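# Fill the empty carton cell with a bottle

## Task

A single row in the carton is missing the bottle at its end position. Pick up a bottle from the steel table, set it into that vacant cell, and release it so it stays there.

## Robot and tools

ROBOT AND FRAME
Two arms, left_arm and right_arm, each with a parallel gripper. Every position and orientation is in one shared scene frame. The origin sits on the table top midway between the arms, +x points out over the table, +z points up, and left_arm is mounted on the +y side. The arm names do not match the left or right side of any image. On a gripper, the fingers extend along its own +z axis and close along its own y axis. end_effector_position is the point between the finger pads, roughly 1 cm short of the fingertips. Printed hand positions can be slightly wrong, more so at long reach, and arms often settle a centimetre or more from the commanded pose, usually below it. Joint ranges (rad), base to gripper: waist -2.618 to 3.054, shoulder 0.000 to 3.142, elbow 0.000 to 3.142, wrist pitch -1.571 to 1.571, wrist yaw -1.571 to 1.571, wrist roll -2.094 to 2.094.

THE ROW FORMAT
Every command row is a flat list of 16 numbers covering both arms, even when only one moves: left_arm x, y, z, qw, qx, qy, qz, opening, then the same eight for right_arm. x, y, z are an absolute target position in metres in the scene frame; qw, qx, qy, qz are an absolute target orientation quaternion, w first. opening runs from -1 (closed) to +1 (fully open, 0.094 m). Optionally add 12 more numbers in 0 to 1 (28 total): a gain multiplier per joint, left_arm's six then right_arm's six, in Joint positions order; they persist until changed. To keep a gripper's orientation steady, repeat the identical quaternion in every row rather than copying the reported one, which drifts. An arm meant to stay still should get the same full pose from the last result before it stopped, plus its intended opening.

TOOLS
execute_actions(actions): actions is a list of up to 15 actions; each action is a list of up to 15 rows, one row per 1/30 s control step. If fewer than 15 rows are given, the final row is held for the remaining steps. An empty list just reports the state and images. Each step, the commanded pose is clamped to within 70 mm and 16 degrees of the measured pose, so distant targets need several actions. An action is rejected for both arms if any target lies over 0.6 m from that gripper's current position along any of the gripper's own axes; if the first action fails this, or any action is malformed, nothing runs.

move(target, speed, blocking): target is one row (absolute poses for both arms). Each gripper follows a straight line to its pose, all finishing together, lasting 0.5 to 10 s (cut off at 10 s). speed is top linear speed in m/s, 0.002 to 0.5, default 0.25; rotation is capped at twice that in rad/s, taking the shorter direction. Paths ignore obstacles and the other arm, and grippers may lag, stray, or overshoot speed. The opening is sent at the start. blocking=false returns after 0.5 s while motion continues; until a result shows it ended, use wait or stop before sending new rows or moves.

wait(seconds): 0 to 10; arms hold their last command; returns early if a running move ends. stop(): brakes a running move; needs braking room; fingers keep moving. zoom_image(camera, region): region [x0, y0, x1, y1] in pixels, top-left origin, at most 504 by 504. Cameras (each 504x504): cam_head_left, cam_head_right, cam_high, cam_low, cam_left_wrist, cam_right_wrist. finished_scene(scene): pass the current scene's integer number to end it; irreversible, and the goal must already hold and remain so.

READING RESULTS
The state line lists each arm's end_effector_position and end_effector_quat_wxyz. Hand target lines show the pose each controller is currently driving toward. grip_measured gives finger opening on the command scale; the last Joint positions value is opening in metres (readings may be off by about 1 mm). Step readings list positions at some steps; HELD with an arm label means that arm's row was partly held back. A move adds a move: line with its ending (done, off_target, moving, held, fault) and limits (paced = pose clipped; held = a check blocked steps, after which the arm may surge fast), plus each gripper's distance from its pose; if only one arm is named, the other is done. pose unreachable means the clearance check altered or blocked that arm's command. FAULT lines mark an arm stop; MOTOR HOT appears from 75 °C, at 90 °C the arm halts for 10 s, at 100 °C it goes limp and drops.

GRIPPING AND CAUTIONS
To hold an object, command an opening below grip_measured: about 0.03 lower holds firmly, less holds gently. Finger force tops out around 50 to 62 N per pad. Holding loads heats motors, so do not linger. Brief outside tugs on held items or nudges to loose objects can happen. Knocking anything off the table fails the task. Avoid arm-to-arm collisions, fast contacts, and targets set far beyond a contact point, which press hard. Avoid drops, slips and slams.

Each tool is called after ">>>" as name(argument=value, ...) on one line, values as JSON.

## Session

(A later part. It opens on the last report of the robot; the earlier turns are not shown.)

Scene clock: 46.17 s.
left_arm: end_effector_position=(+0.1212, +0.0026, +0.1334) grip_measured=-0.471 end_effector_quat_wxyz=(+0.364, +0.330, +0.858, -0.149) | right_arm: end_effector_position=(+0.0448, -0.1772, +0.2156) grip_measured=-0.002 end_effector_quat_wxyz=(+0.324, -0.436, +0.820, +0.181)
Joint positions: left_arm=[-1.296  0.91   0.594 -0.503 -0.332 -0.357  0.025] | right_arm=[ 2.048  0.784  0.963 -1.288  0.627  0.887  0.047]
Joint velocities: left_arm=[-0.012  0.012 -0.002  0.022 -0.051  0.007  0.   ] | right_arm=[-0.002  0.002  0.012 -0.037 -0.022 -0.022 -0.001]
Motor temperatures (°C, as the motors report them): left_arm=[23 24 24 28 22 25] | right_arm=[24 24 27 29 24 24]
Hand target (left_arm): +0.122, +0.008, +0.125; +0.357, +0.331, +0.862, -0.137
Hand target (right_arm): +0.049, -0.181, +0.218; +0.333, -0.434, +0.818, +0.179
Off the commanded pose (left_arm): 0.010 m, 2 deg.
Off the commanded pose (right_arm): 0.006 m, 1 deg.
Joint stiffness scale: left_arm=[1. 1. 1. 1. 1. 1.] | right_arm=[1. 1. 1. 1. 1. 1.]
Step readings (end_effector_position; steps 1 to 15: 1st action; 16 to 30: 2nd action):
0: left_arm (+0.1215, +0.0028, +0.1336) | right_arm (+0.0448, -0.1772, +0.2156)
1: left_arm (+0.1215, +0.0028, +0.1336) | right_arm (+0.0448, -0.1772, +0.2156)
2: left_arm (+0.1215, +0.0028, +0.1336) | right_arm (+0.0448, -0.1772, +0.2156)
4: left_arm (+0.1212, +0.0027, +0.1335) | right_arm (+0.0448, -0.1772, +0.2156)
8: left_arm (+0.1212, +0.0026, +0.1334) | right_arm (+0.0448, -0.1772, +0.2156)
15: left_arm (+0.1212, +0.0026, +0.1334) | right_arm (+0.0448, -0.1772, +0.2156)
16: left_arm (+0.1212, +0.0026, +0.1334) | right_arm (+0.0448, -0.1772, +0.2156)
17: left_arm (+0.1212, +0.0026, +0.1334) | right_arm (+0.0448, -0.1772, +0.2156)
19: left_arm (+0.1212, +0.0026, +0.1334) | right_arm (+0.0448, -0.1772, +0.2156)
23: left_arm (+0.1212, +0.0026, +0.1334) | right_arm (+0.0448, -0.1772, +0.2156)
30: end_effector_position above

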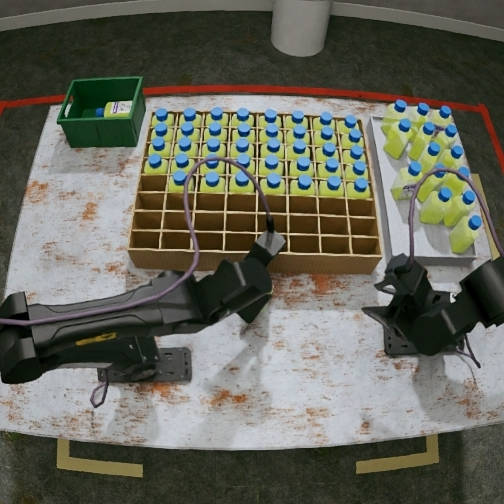

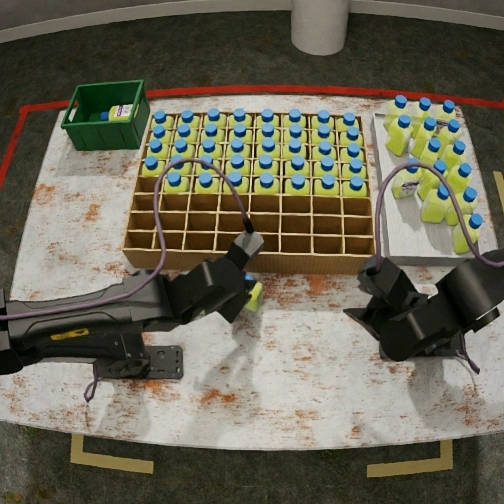

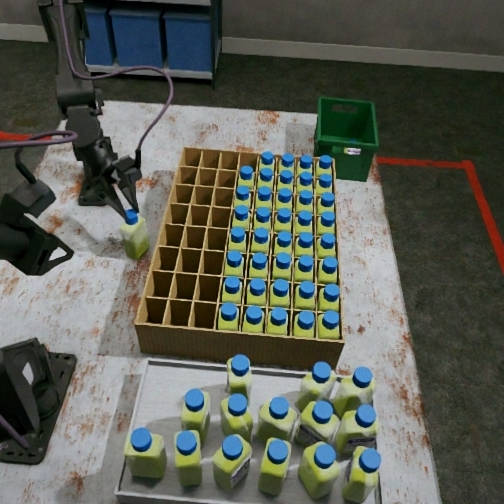

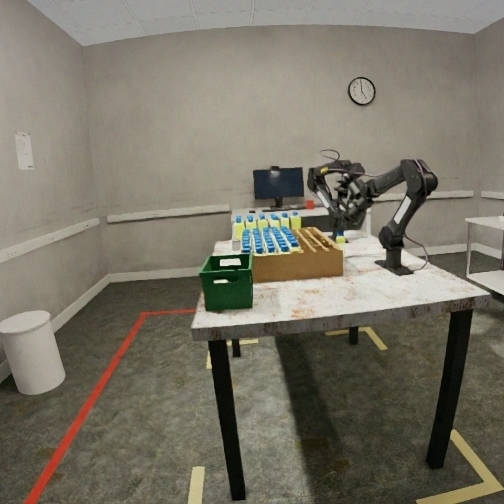

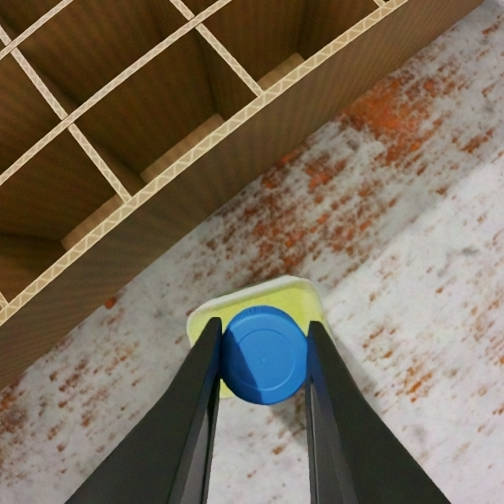

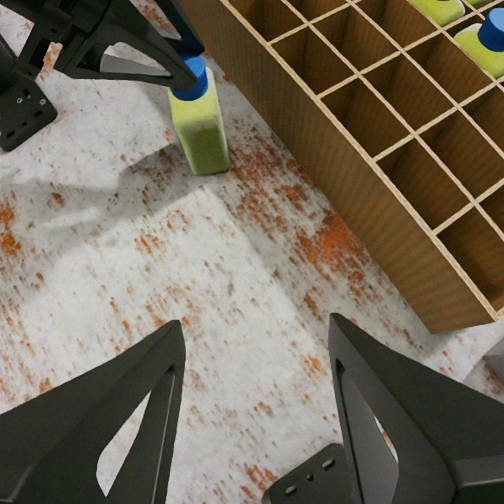

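>>> move(target=[0.14,0.10,0.268,0.3697,0.2391,0.8924,-0.0990,-0.505, 0.049,-0.181,0.218,0.333,-0.434,0.818,0.179,0.0], speed=0.2)

>>> move(target=[0.285,0.238,0.268,0.3785,0.1366,0.9138,-0.0566,-0.505, 0.049,-0.181,0.218,0.333,-0.434,0.818,0.179,0.0], speed=0.25)

Scene clock: 50.23 s.
left_arm: end_effector_position=(+0.1352, +0.1018, +0.2558) grip_measured=-0.471 end_effector_quat_wxyz=(+0.358, +0.246, +0.896, -0.090) | right_arm: end_effector_position=(+0.0448, -0.1772, +0.2156) grip_measured=-0.002 end_effector_quat_wxyz=(+0.324, -0.436, +0.820, +0.181)
Joint positions: left_arm=[-1.022  0.791  1.103 -1.174 -0.292 -0.302  0.025] | right_arm=[ 2.048  0.784  0.963 -1.288  0.627  0.887  0.047]
Joint velocities: left_arm=[ 0.017 -0.012 -0.012 -0.066  0.022  0.022  0.001] | right_arm=[ 0.002 -0.012 -0.002  0.037 -0.007  0.066 -0.   ]
Motor temperatures (°C, as the motors report them): left_arm=[23 24 24 29 22 25] | right_arm=[24 24 26 28 24 24]
Hand target (left_arm): +0.137, +0.104, +0.266; +0.371, +0.240, +0.892, -0.096
Hand target (right_arm): +0.049, -0.181, +0.218; +0.333, -0.434, +0.818, +0.179
Off the commanded pose (left_arm): 0.013 m, 2 deg.
Off the commanded pose (right_arm): 0.006 m, 1 deg.
Joint stiffness scale: left_arm=[1. 1. 1. 1. 1. 1.] | right_arm=[1. 1. 1. 1. 1. 1.]
move: off_target (left_arm)

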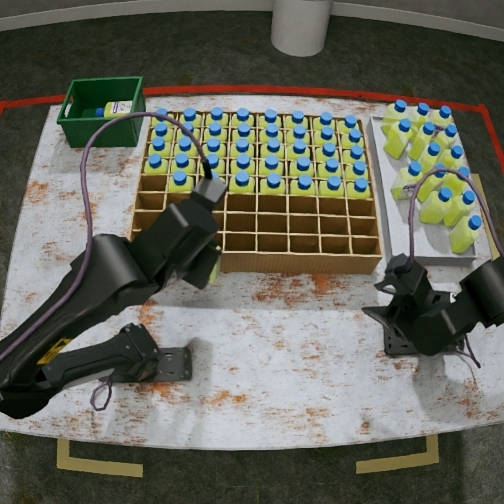

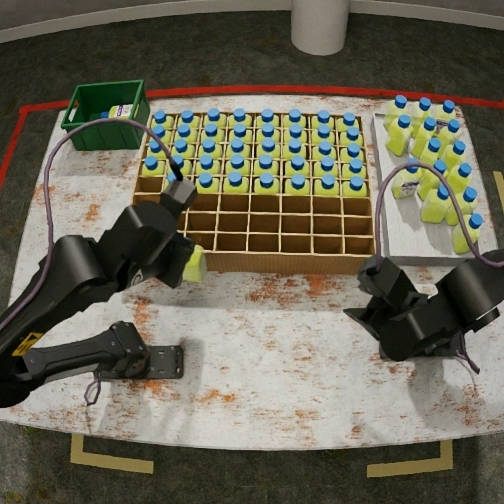

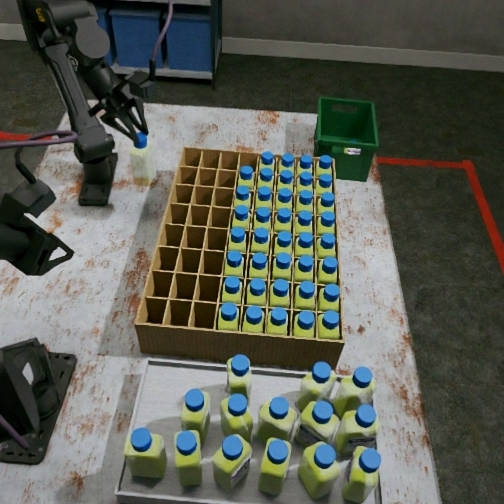

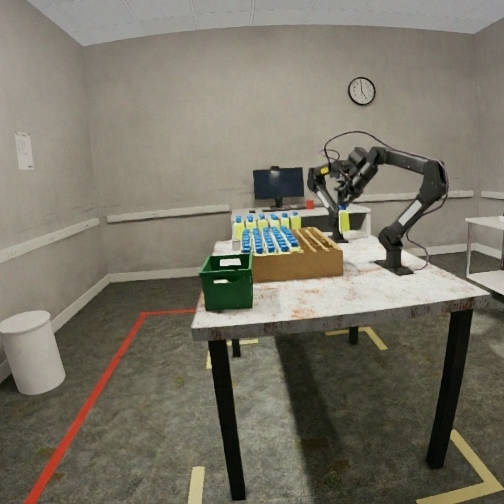

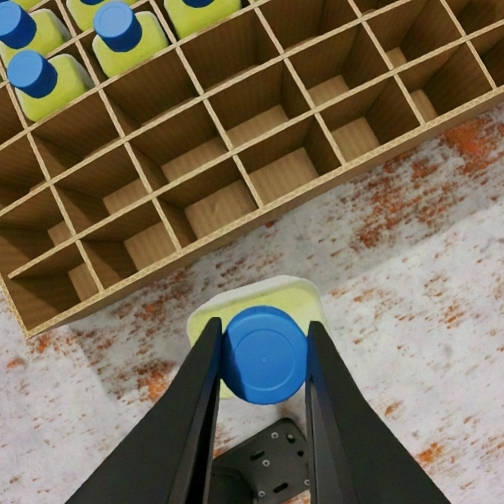

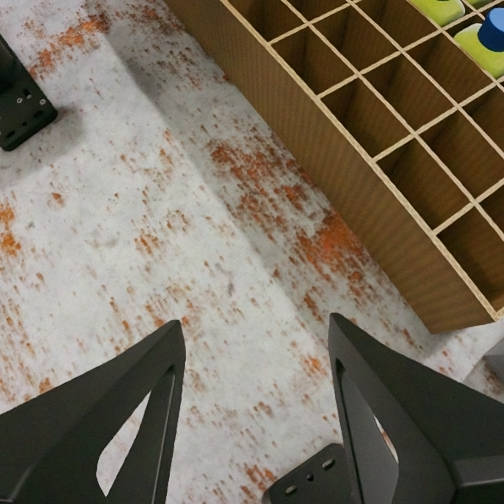

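Scene clock: 51.67 s.
left_arm: end_effector_position=(+0.2758, +0.2366, +0.2547) grip_measured=-0.471 end_effector_quat_wxyz=(+0.356, +0.137, +0.923, -0.044) | right_arm: end_effector_position=(+0.0448, -0.1772, +0.2156) grip_measured=-0.002 end_effector_quat_wxyz=(+0.324, -0.436, +0.820, +0.181)
Joint positions: left_arm=[ 0.079  1.133  1.231 -0.981  0.279  0.347  0.025] | right_arm=[ 2.048  0.784  0.963 -1.288  0.627  0.887  0.047]
Joint velocities: left_arm=[-0.007 -0.012  0.007 -0.007  0.051 -0.051  0.   ] | right_arm=[ 0.002 -0.002 -0.012  0.007 -0.007  0.007 -0.   ]
Motor temperatures (°C, as the motors report them): left_arm=[23 24 24 29 22 25] | right_arm=[24 24 26 28 24 24]
Hand target (left_arm): +0.282, +0.237, +0.269; +0.378, +0.142, +0.914, -0.043
Hand target (right_arm): +0.049, -0.181, +0.218; +0.333, -0.434, +0.818, +0.179
Off the commanded pose (left_arm): 0.016 m, 3 deg.
Off the commanded pose (right_arm): 0.006 m, 1 deg.
Joint stiffness scale: left_arm=[1. 1. 1. 1. 1. 1.] | right_arm=[1. 1. 1. 1. 1. 1.]
move: off_target (left_arm)

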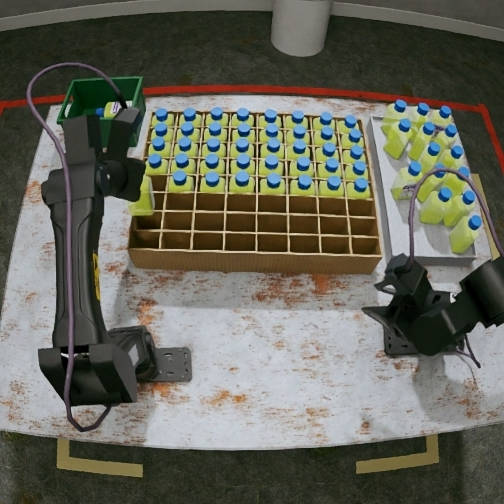

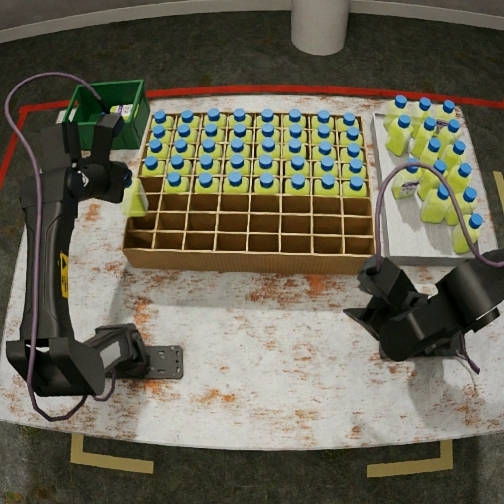

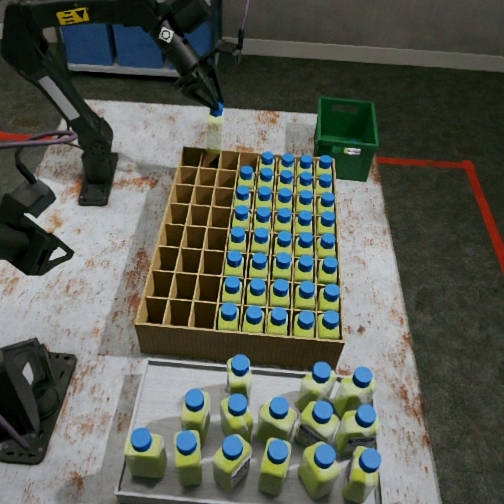

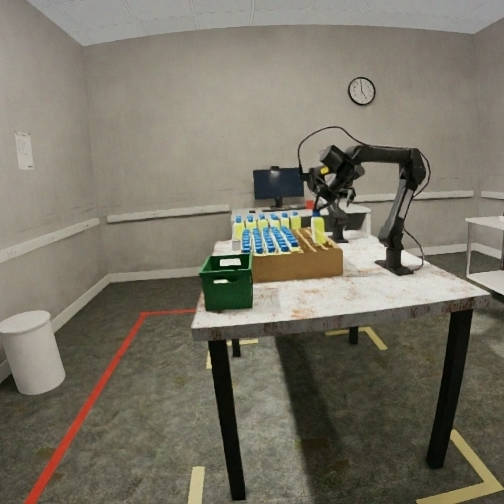

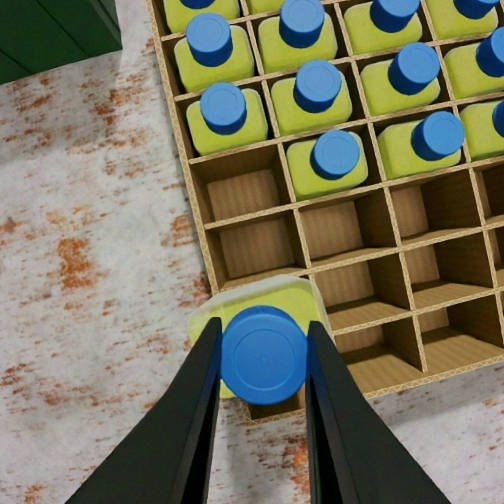

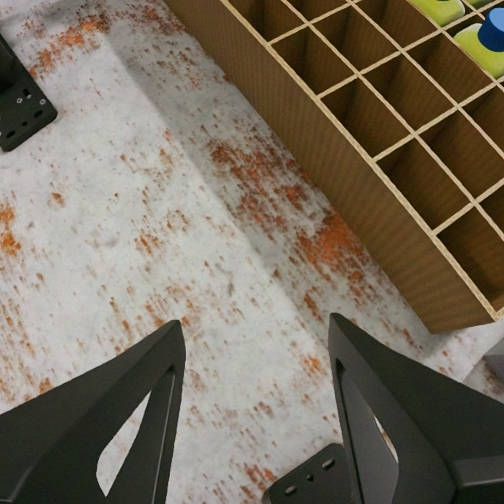

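>>> zoom_image(camera="cam_left_wrist", region=[150, 100, 430, 420])

>>> zoom_image(camera="cam_high", region=[160, 80, 340, 220])

Region (150, 100, 430, 420) of cam_left_wrist's 504x504 image, scaled by 1.575, with more detail than that image has; it fills the left 441 columns of this view, and the rest is white.

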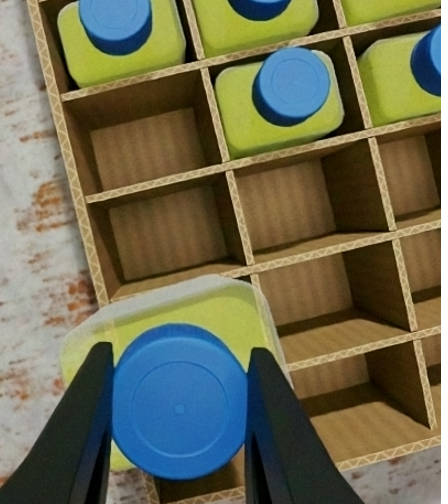

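Region (160, 80, 340, 220) of cam_high's 504x504 image, scaled by 2.800, with more detail than that image has.

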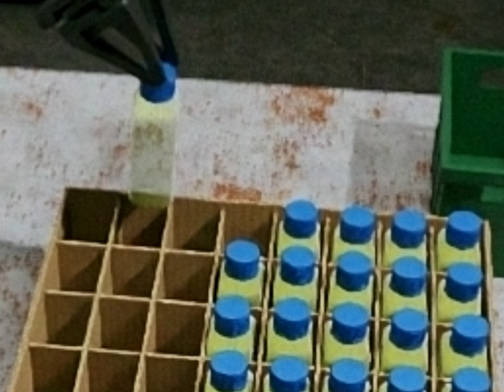

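>>> move(target=[0.371,0.228,0.265,0.3775,0.1525,0.9112,-0.0632,-0.505, 0.049,-0.181,0.218,0.333,-0.434,0.818,0.179,0.0], speed=0.12)

>>> zoom_image(camera="cam_high", region=[160, 80, 340, 220])

>>> zoom_image(camera="cam_left_wrist", region=[100, 150, 430, 504])

Scene clock: 58.87 s.
left_arm: end_effector_position=(+0.3636, +0.2357, +0.2518) grip_measured=-0.471 end_effector_quat_wxyz=(+0.356, +0.145, +0.921, -0.058) | right_arm: end_effector_position=(+0.0448, -0.1772, +0.2156) grip_measured=-0.002 end_effector_quat_wxyz=(+0.324, -0.436, +0.820, +0.181)
Joint positions: left_arm=[ 0.047  1.452  1.44  -0.869  0.289  0.329  0.025] | right_arm=[ 2.048  0.784  0.963 -1.288  0.627  0.887  0.047]
Joint velocities: left_arm=[-0.007 -0.007  0.012 -0.022 -0.022  0.037  0.   ] | right_arm=[-0.007  0.002 -0.022 -0.007 -0.022  0.022  0.   ]
Motor temperatures (°C, as the motors report them): left_arm=[23 24 25 29 22 25] | right_arm=[24 24 26 28 24 24]
Hand target (left_arm): +0.370, +0.229, +0.267; +0.378, +0.153, +0.911, -0.064
Hand target (right_arm): +0.049, -0.181, +0.218; +0.333, -0.434, +0.818, +0.179
Off the commanded pose (left_arm): 0.017 m, 3 deg.
Off the commanded pose (right_arm): 0.006 m, 1 deg.
Joint stiffness scale: left_arm=[1. 1. 1. 1. 1. 1.] | right_arm=[1. 1. 1. 1. 1. 1.]
move: off_target (left_arm)

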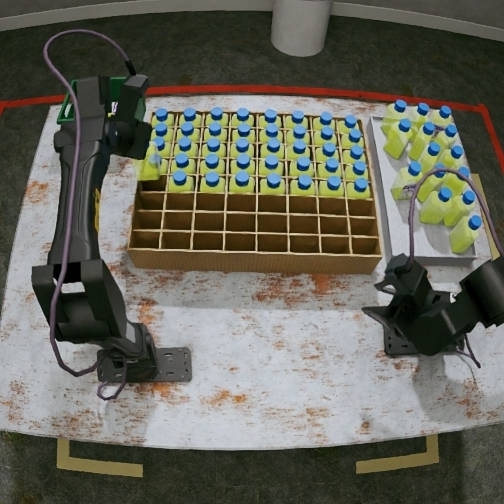

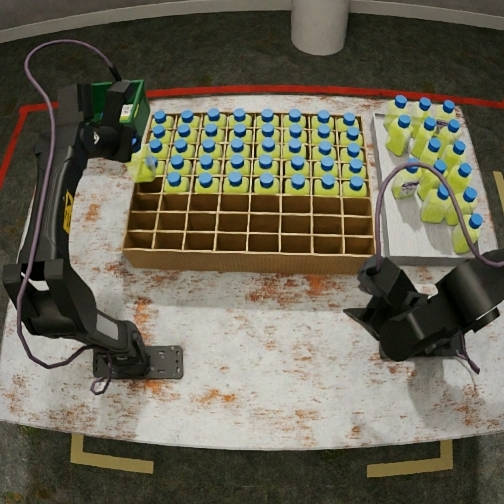

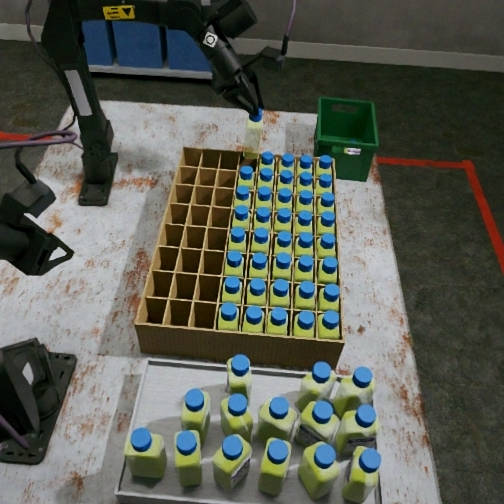

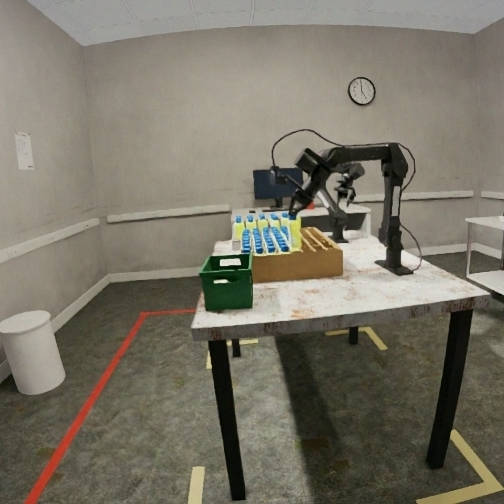

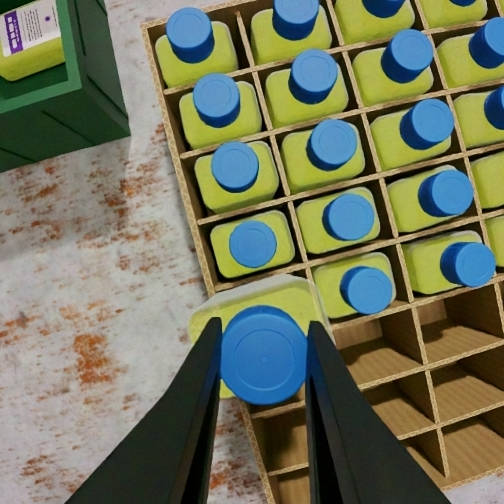

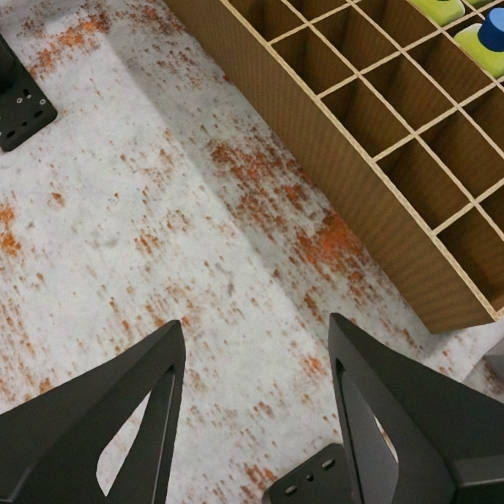

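Region (160, 80, 340, 220) of cam_high's 504x504 image, scaled by 2.800, with more detail than that image has.

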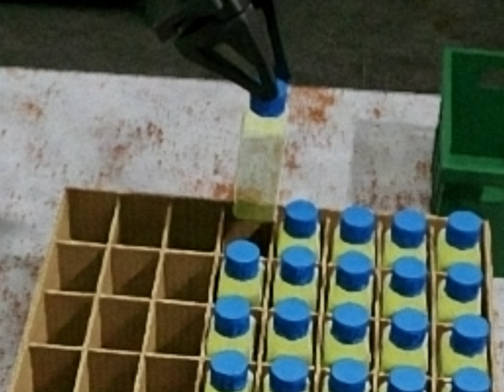

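Region (100, 150, 430, 504) of cam_left_wrist's 504x504 image, scaled by 1.424, with more detail than that image has; it fills the left 470 columns of this view, and the rest is white.

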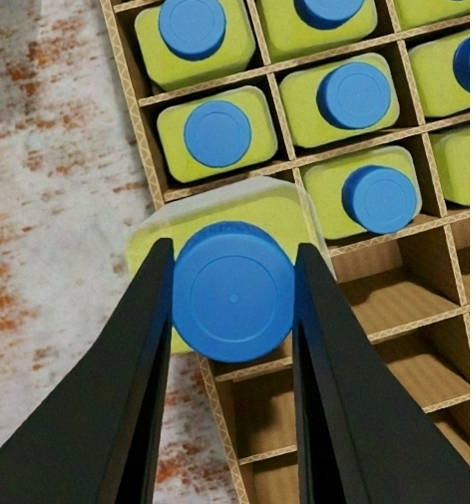

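>>> move(target=[0.352,0.229,0.228,0.3775,0.1525,0.9112,-0.0632,-0.505, 0.049,-0.181,0.218,0.333,-0.434,0.818,0.179,0.0], speed=0.06)

>>> zoom_image(camera="cam_high", region=[160, 80, 340, 220])

>>> zoom_image(camera="cam_head_left", region=[90, 90, 250, 230])

Scene clock: 61.73 s.
left_arm: end_effector_position=(+0.3535, +0.2328, +0.2222) grip_measured=-0.471 end_effector_quat_wxyz=(+0.365, +0.147, +0.917, -0.060) | right_arm: end_effector_position=(+0.0448, -0.1772, +0.2156) grip_measured=-0.002 end_effector_quat_wxyz=(+0.324, -0.436, +0.820, +0.181)
Joint positions: left_arm=[ 0.047  1.383  1.251 -0.732  0.299  0.328  0.025] | right_arm=[ 2.048  0.784  0.963 -1.288  0.627  0.887  0.047]
Joint velocities: left_arm=[-0.012  0.007 -0.002 -0.007 -0.066 -0.007 -0.001] | right_arm=[-0.027  0.002  0.017  0.051  0.022 -0.037  0.   ]
Motor temperatures (°C, as the motors report them): left_arm=[23 24 25 30 22 25] | right_arm=[24 24 26 28 24 24]
Hand target (left_arm): +0.353, +0.229, +0.228; +0.377, +0.152, +0.911, -0.063
Hand target (right_arm): +0.049, -0.181, +0.218; +0.333, -0.434, +0.818, +0.179
Off the commanded pose (left_arm): 0.007 m, 2 deg.
Off the commanded pose (right_arm): 0.006 m, 1 deg.
Joint stiffness scale: left_arm=[1. 1. 1. 1. 1. 1.] | right_arm=[1. 1. 1. 1. 1. 1.]
move: done

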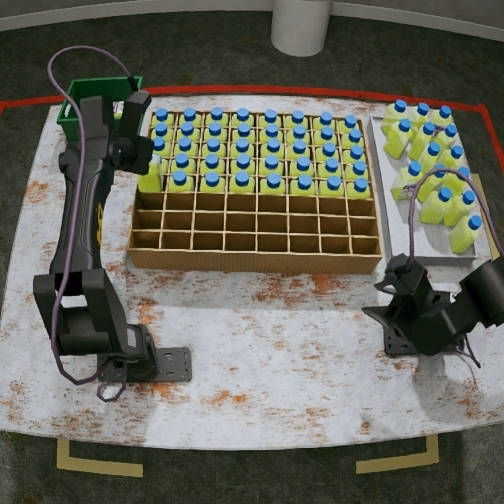

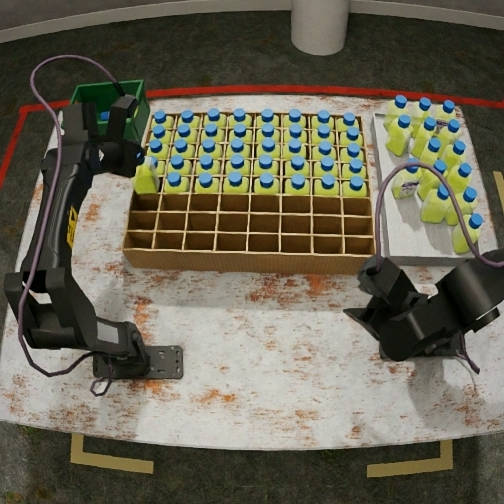

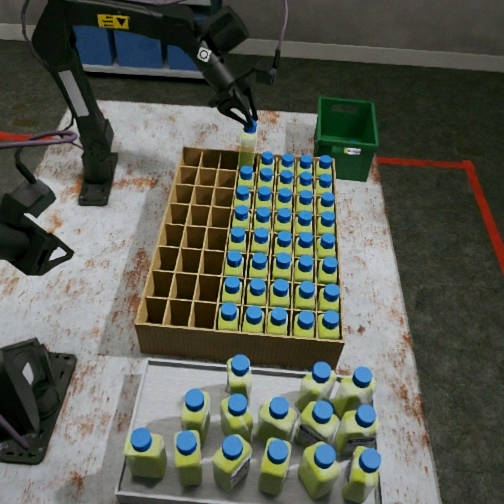

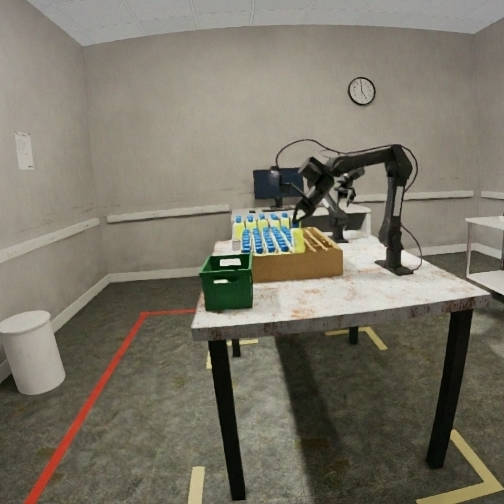

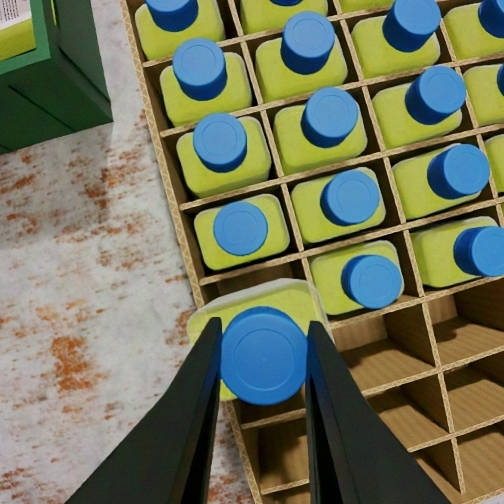

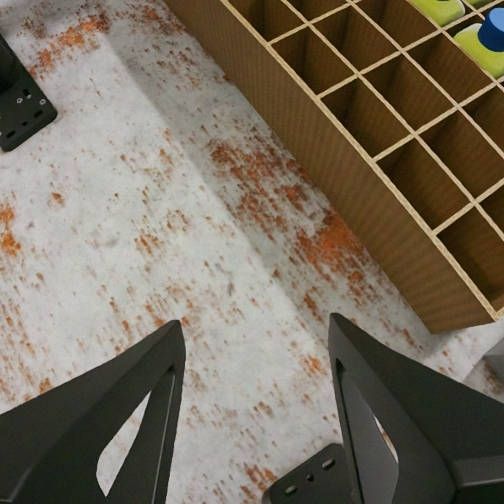

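Region (160, 80, 340, 220) of cam_high's 504x504 image, scaled by 2.800, with more detail than that image has.

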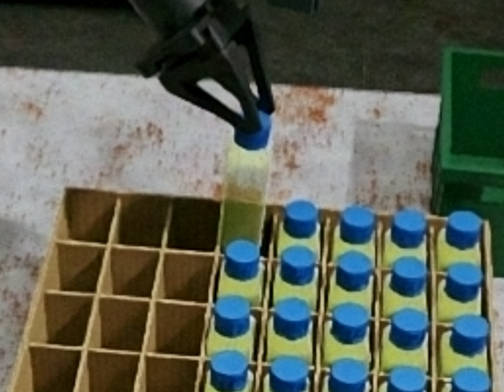

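Region (90, 90, 250, 230) of cam_head_left's 504x504 image, scaled by 3.150, with more detail than that image has; it fills the top 441 rows of this view, and the rest is white.

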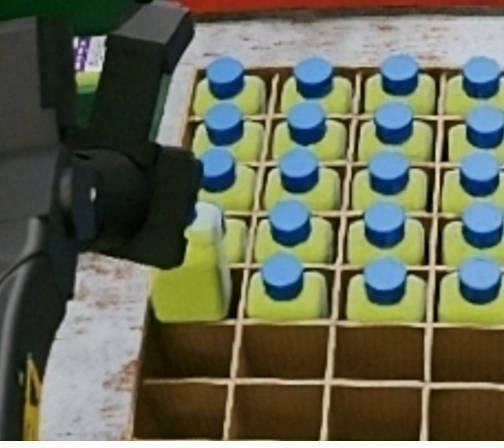

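>>> move(target=[0.356,0.229,0.230,0.4011,0.1508,0.9010,-0.0671,-0.505, 0.049,-0.181,0.218,0.333,-0.434,0.818,0.179,0.0], speed=0.06)

>>> zoom_image(camera="cam_high", region=[160, 80, 340, 220])

>>> zoom_image(camera="cam_head_left", region=[90, 90, 250, 230])

Scene clock: 64.07 s.
left_arm: end_effector_position=(+0.3558, +0.2303, +0.2204) grip_measured=-0.471 end_effector_quat_wxyz=(+0.382, +0.151, +0.909, -0.063) | right_arm: end_effector_position=(+0.0448, -0.1772, +0.2156) grip_measured=-0.002 end_effector_quat_wxyz=(+0.324, -0.436, +0.820, +0.181)
Joint positions: left_arm=[ 0.047  1.364  1.202 -0.665  0.315  0.326  0.025] | right_arm=[ 2.048  0.784  0.963 -1.288  0.627  0.887  0.047]
Joint velocities: left_arm=[-0.002  0.002 -0.007 -0.007 -0.007  0.051 -0.001] | right_arm=[ 0.002 -0.012  0.017 -0.007 -0.037 -0.007  0.   ]
Motor temperatures (°C, as the motors report them): left_arm=[23 25 25 30 22 25] | right_arm=[24 24 26 28 24 24]
Hand target (left_arm): +0.356, +0.229, +0.230; +0.401, +0.151, +0.901, -0.067
Hand target (right_arm): +0.049, -0.181, +0.218; +0.333, -0.434, +0.818, +0.179
Off the commanded pose (left_arm): 0.010 m, 2 deg.
Off the commanded pose (right_arm): 0.006 m, 1 deg.
Joint stiffness scale: left_arm=[1. 1. 1. 1. 1. 1.] | right_arm=[1. 1. 1. 1. 1. 1.]
move: done

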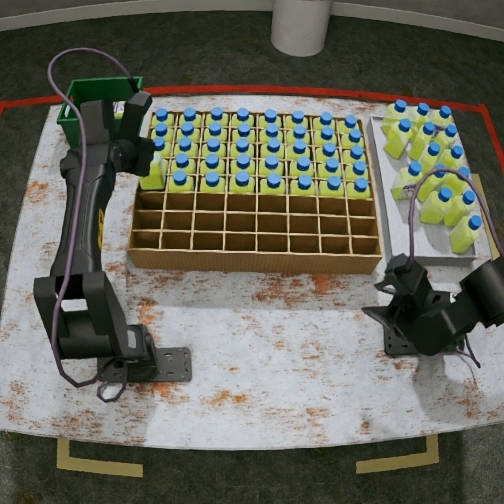

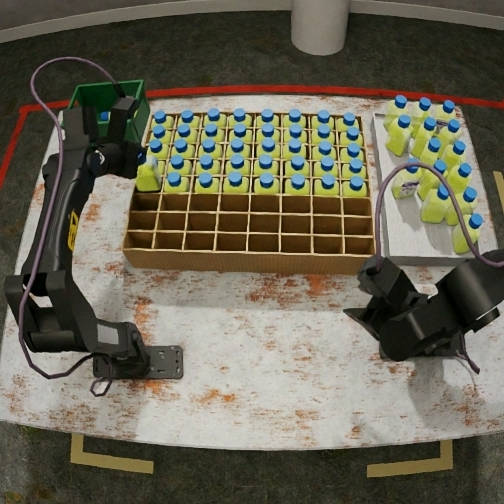

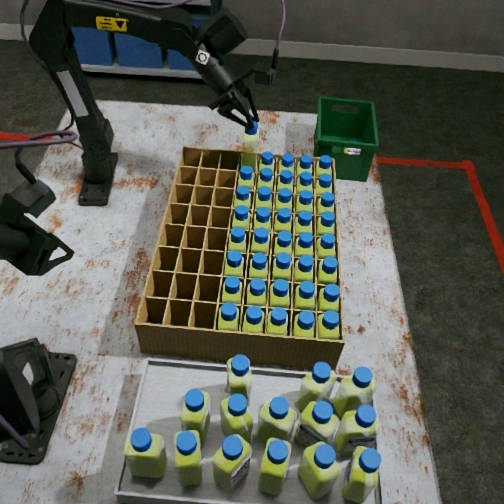

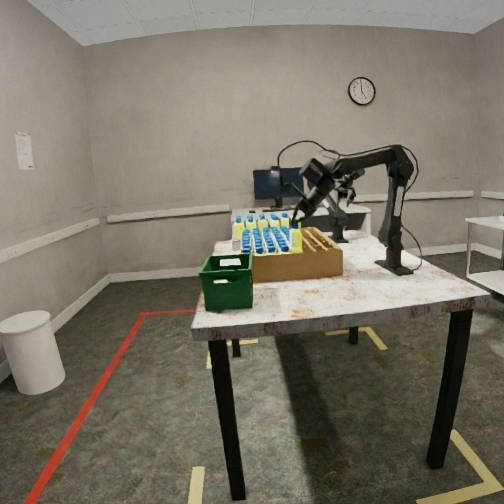

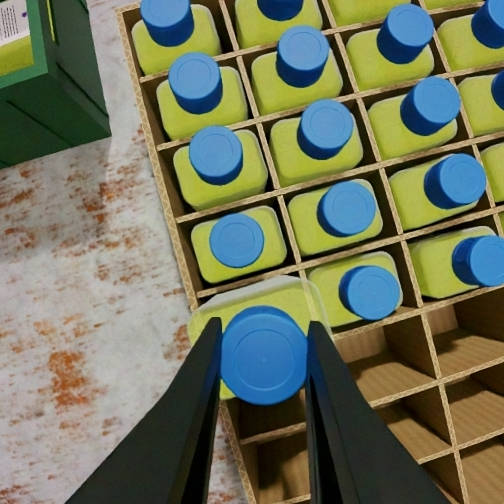

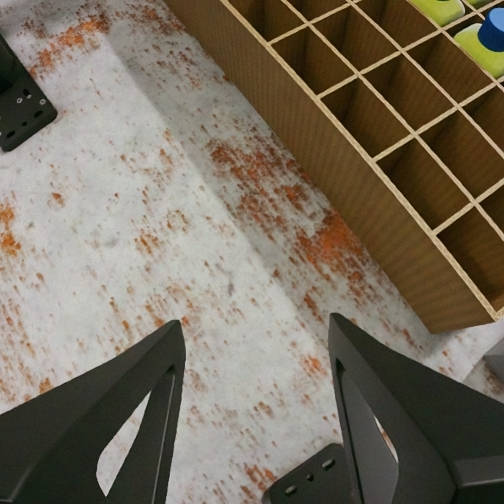

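Region (160, 80, 340, 220) of cam_high's 504x504 image, scaled by 2.800, with more detail than that image has.

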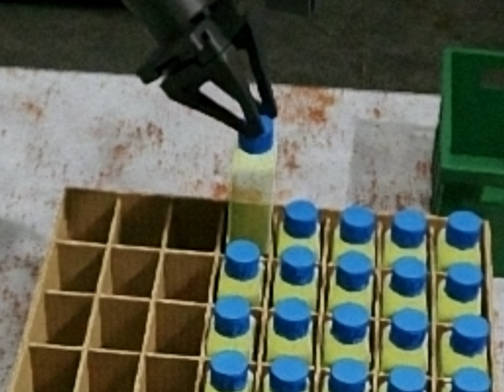

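Region (90, 90, 250, 230) of cam_head_left's 504x504 image, scaled by 3.150, with more detail than that image has; it fills the top 441 rows of this view, and the rest is white.

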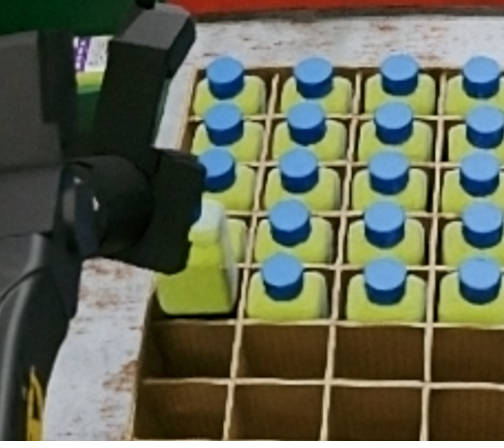

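>>> move(target=[0.356,0.229,0.134,0.3933,0.1514,0.9045,-0.0658,-0.505, 0.049,-0.181,0.218,0.333,-0.434,0.818,0.179,0.0], speed=0.08)

>>> zoom_image(camera="cam_high", region=[160, 80, 340, 220])

Scene clock: 66.47 s.
left_arm: end_effector_position=(+0.3574, +0.2300, +0.1394) grip_measured=-0.471 end_effector_quat_wxyz=(+0.394, +0.152, +0.904, -0.061) | right_arm: end_effector_position=(+0.0448, -0.1772, +0.2156) grip_measured=-0.002 end_effector_quat_wxyz=(+0.324, -0.436, +0.820, +0.181)
Joint positions: left_arm=[ 0.047  1.384  0.877 -0.294  0.318  0.325  0.025] | right_arm=[ 2.048  0.784  0.963 -1.288  0.627  0.887  0.047]
Joint velocities: left_arm=[-0.007 -0.002 -0.012  0.066 -0.066  0.139  0.   ] | right_arm=[-0.012 -0.007 -0.007  0.007  0.007  0.022 -0.001]
Motor temperatures (°C, as the motors report them): left_arm=[23 25 25 30 22 25] | right_arm=[24 24 26 28 24 24]
Hand target (left_arm): +0.358, +0.229, +0.134; +0.393, +0.151, +0.905, -0.066
Hand target (right_arm): +0.049, -0.181, +0.218; +0.333, -0.434, +0.818, +0.179
Off the commanded pose (left_arm): 0.006 m, 1 deg.
Off the commanded pose (right_arm): 0.006 m, 1 deg.
Joint stiffness scale: left_arm=[1. 1. 1. 1. 1. 1.] | right_arm=[1. 1. 1. 1. 1. 1.]
move: done

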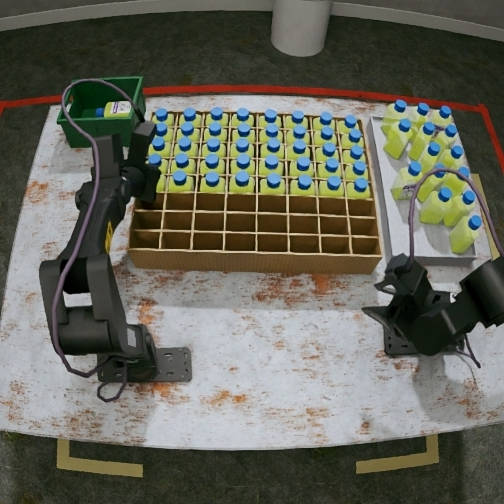

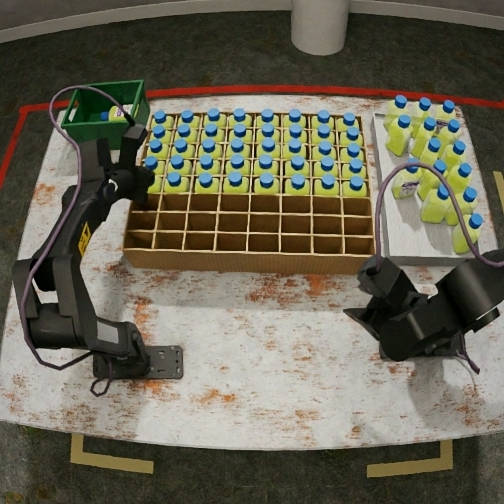

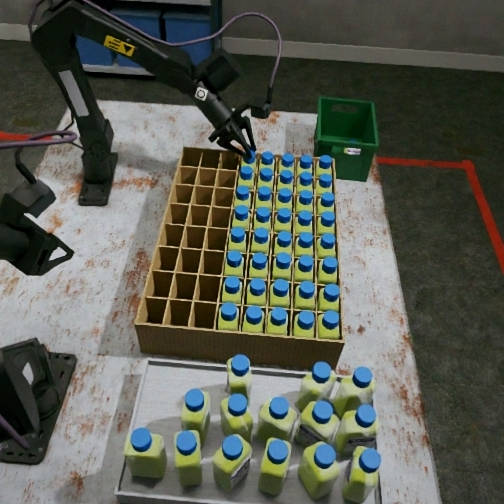

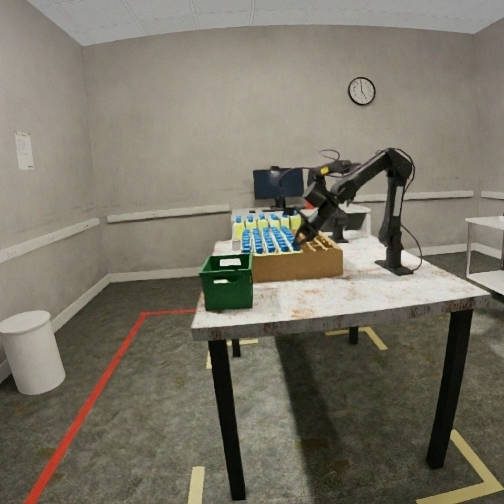

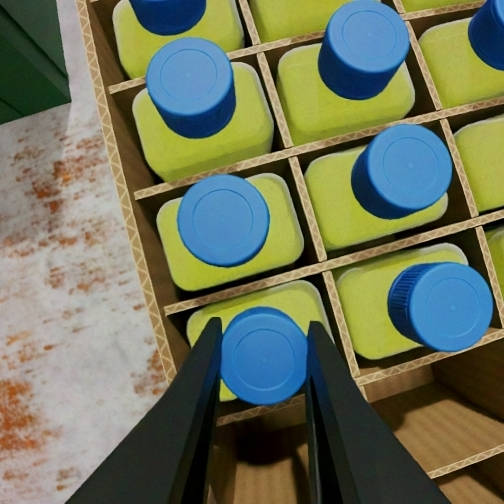

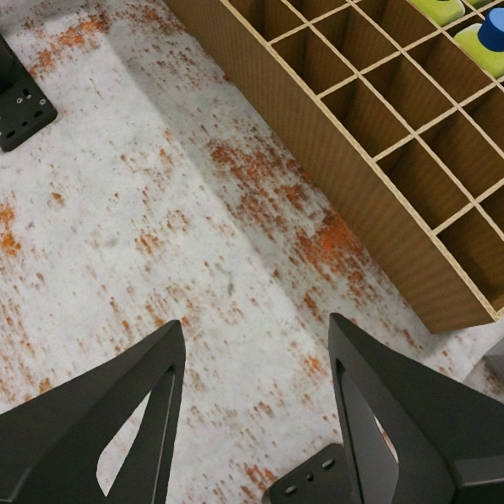

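Region (160, 80, 340, 220) of cam_high's 504x504 image, scaled by 2.800, with more detail than that image has.

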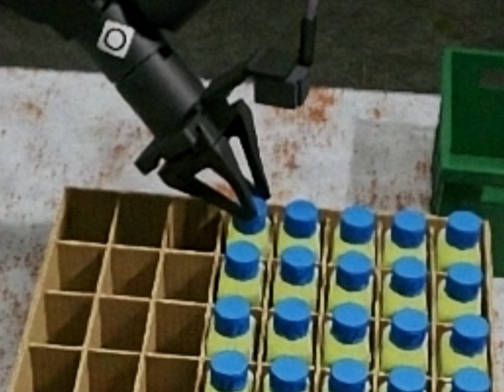

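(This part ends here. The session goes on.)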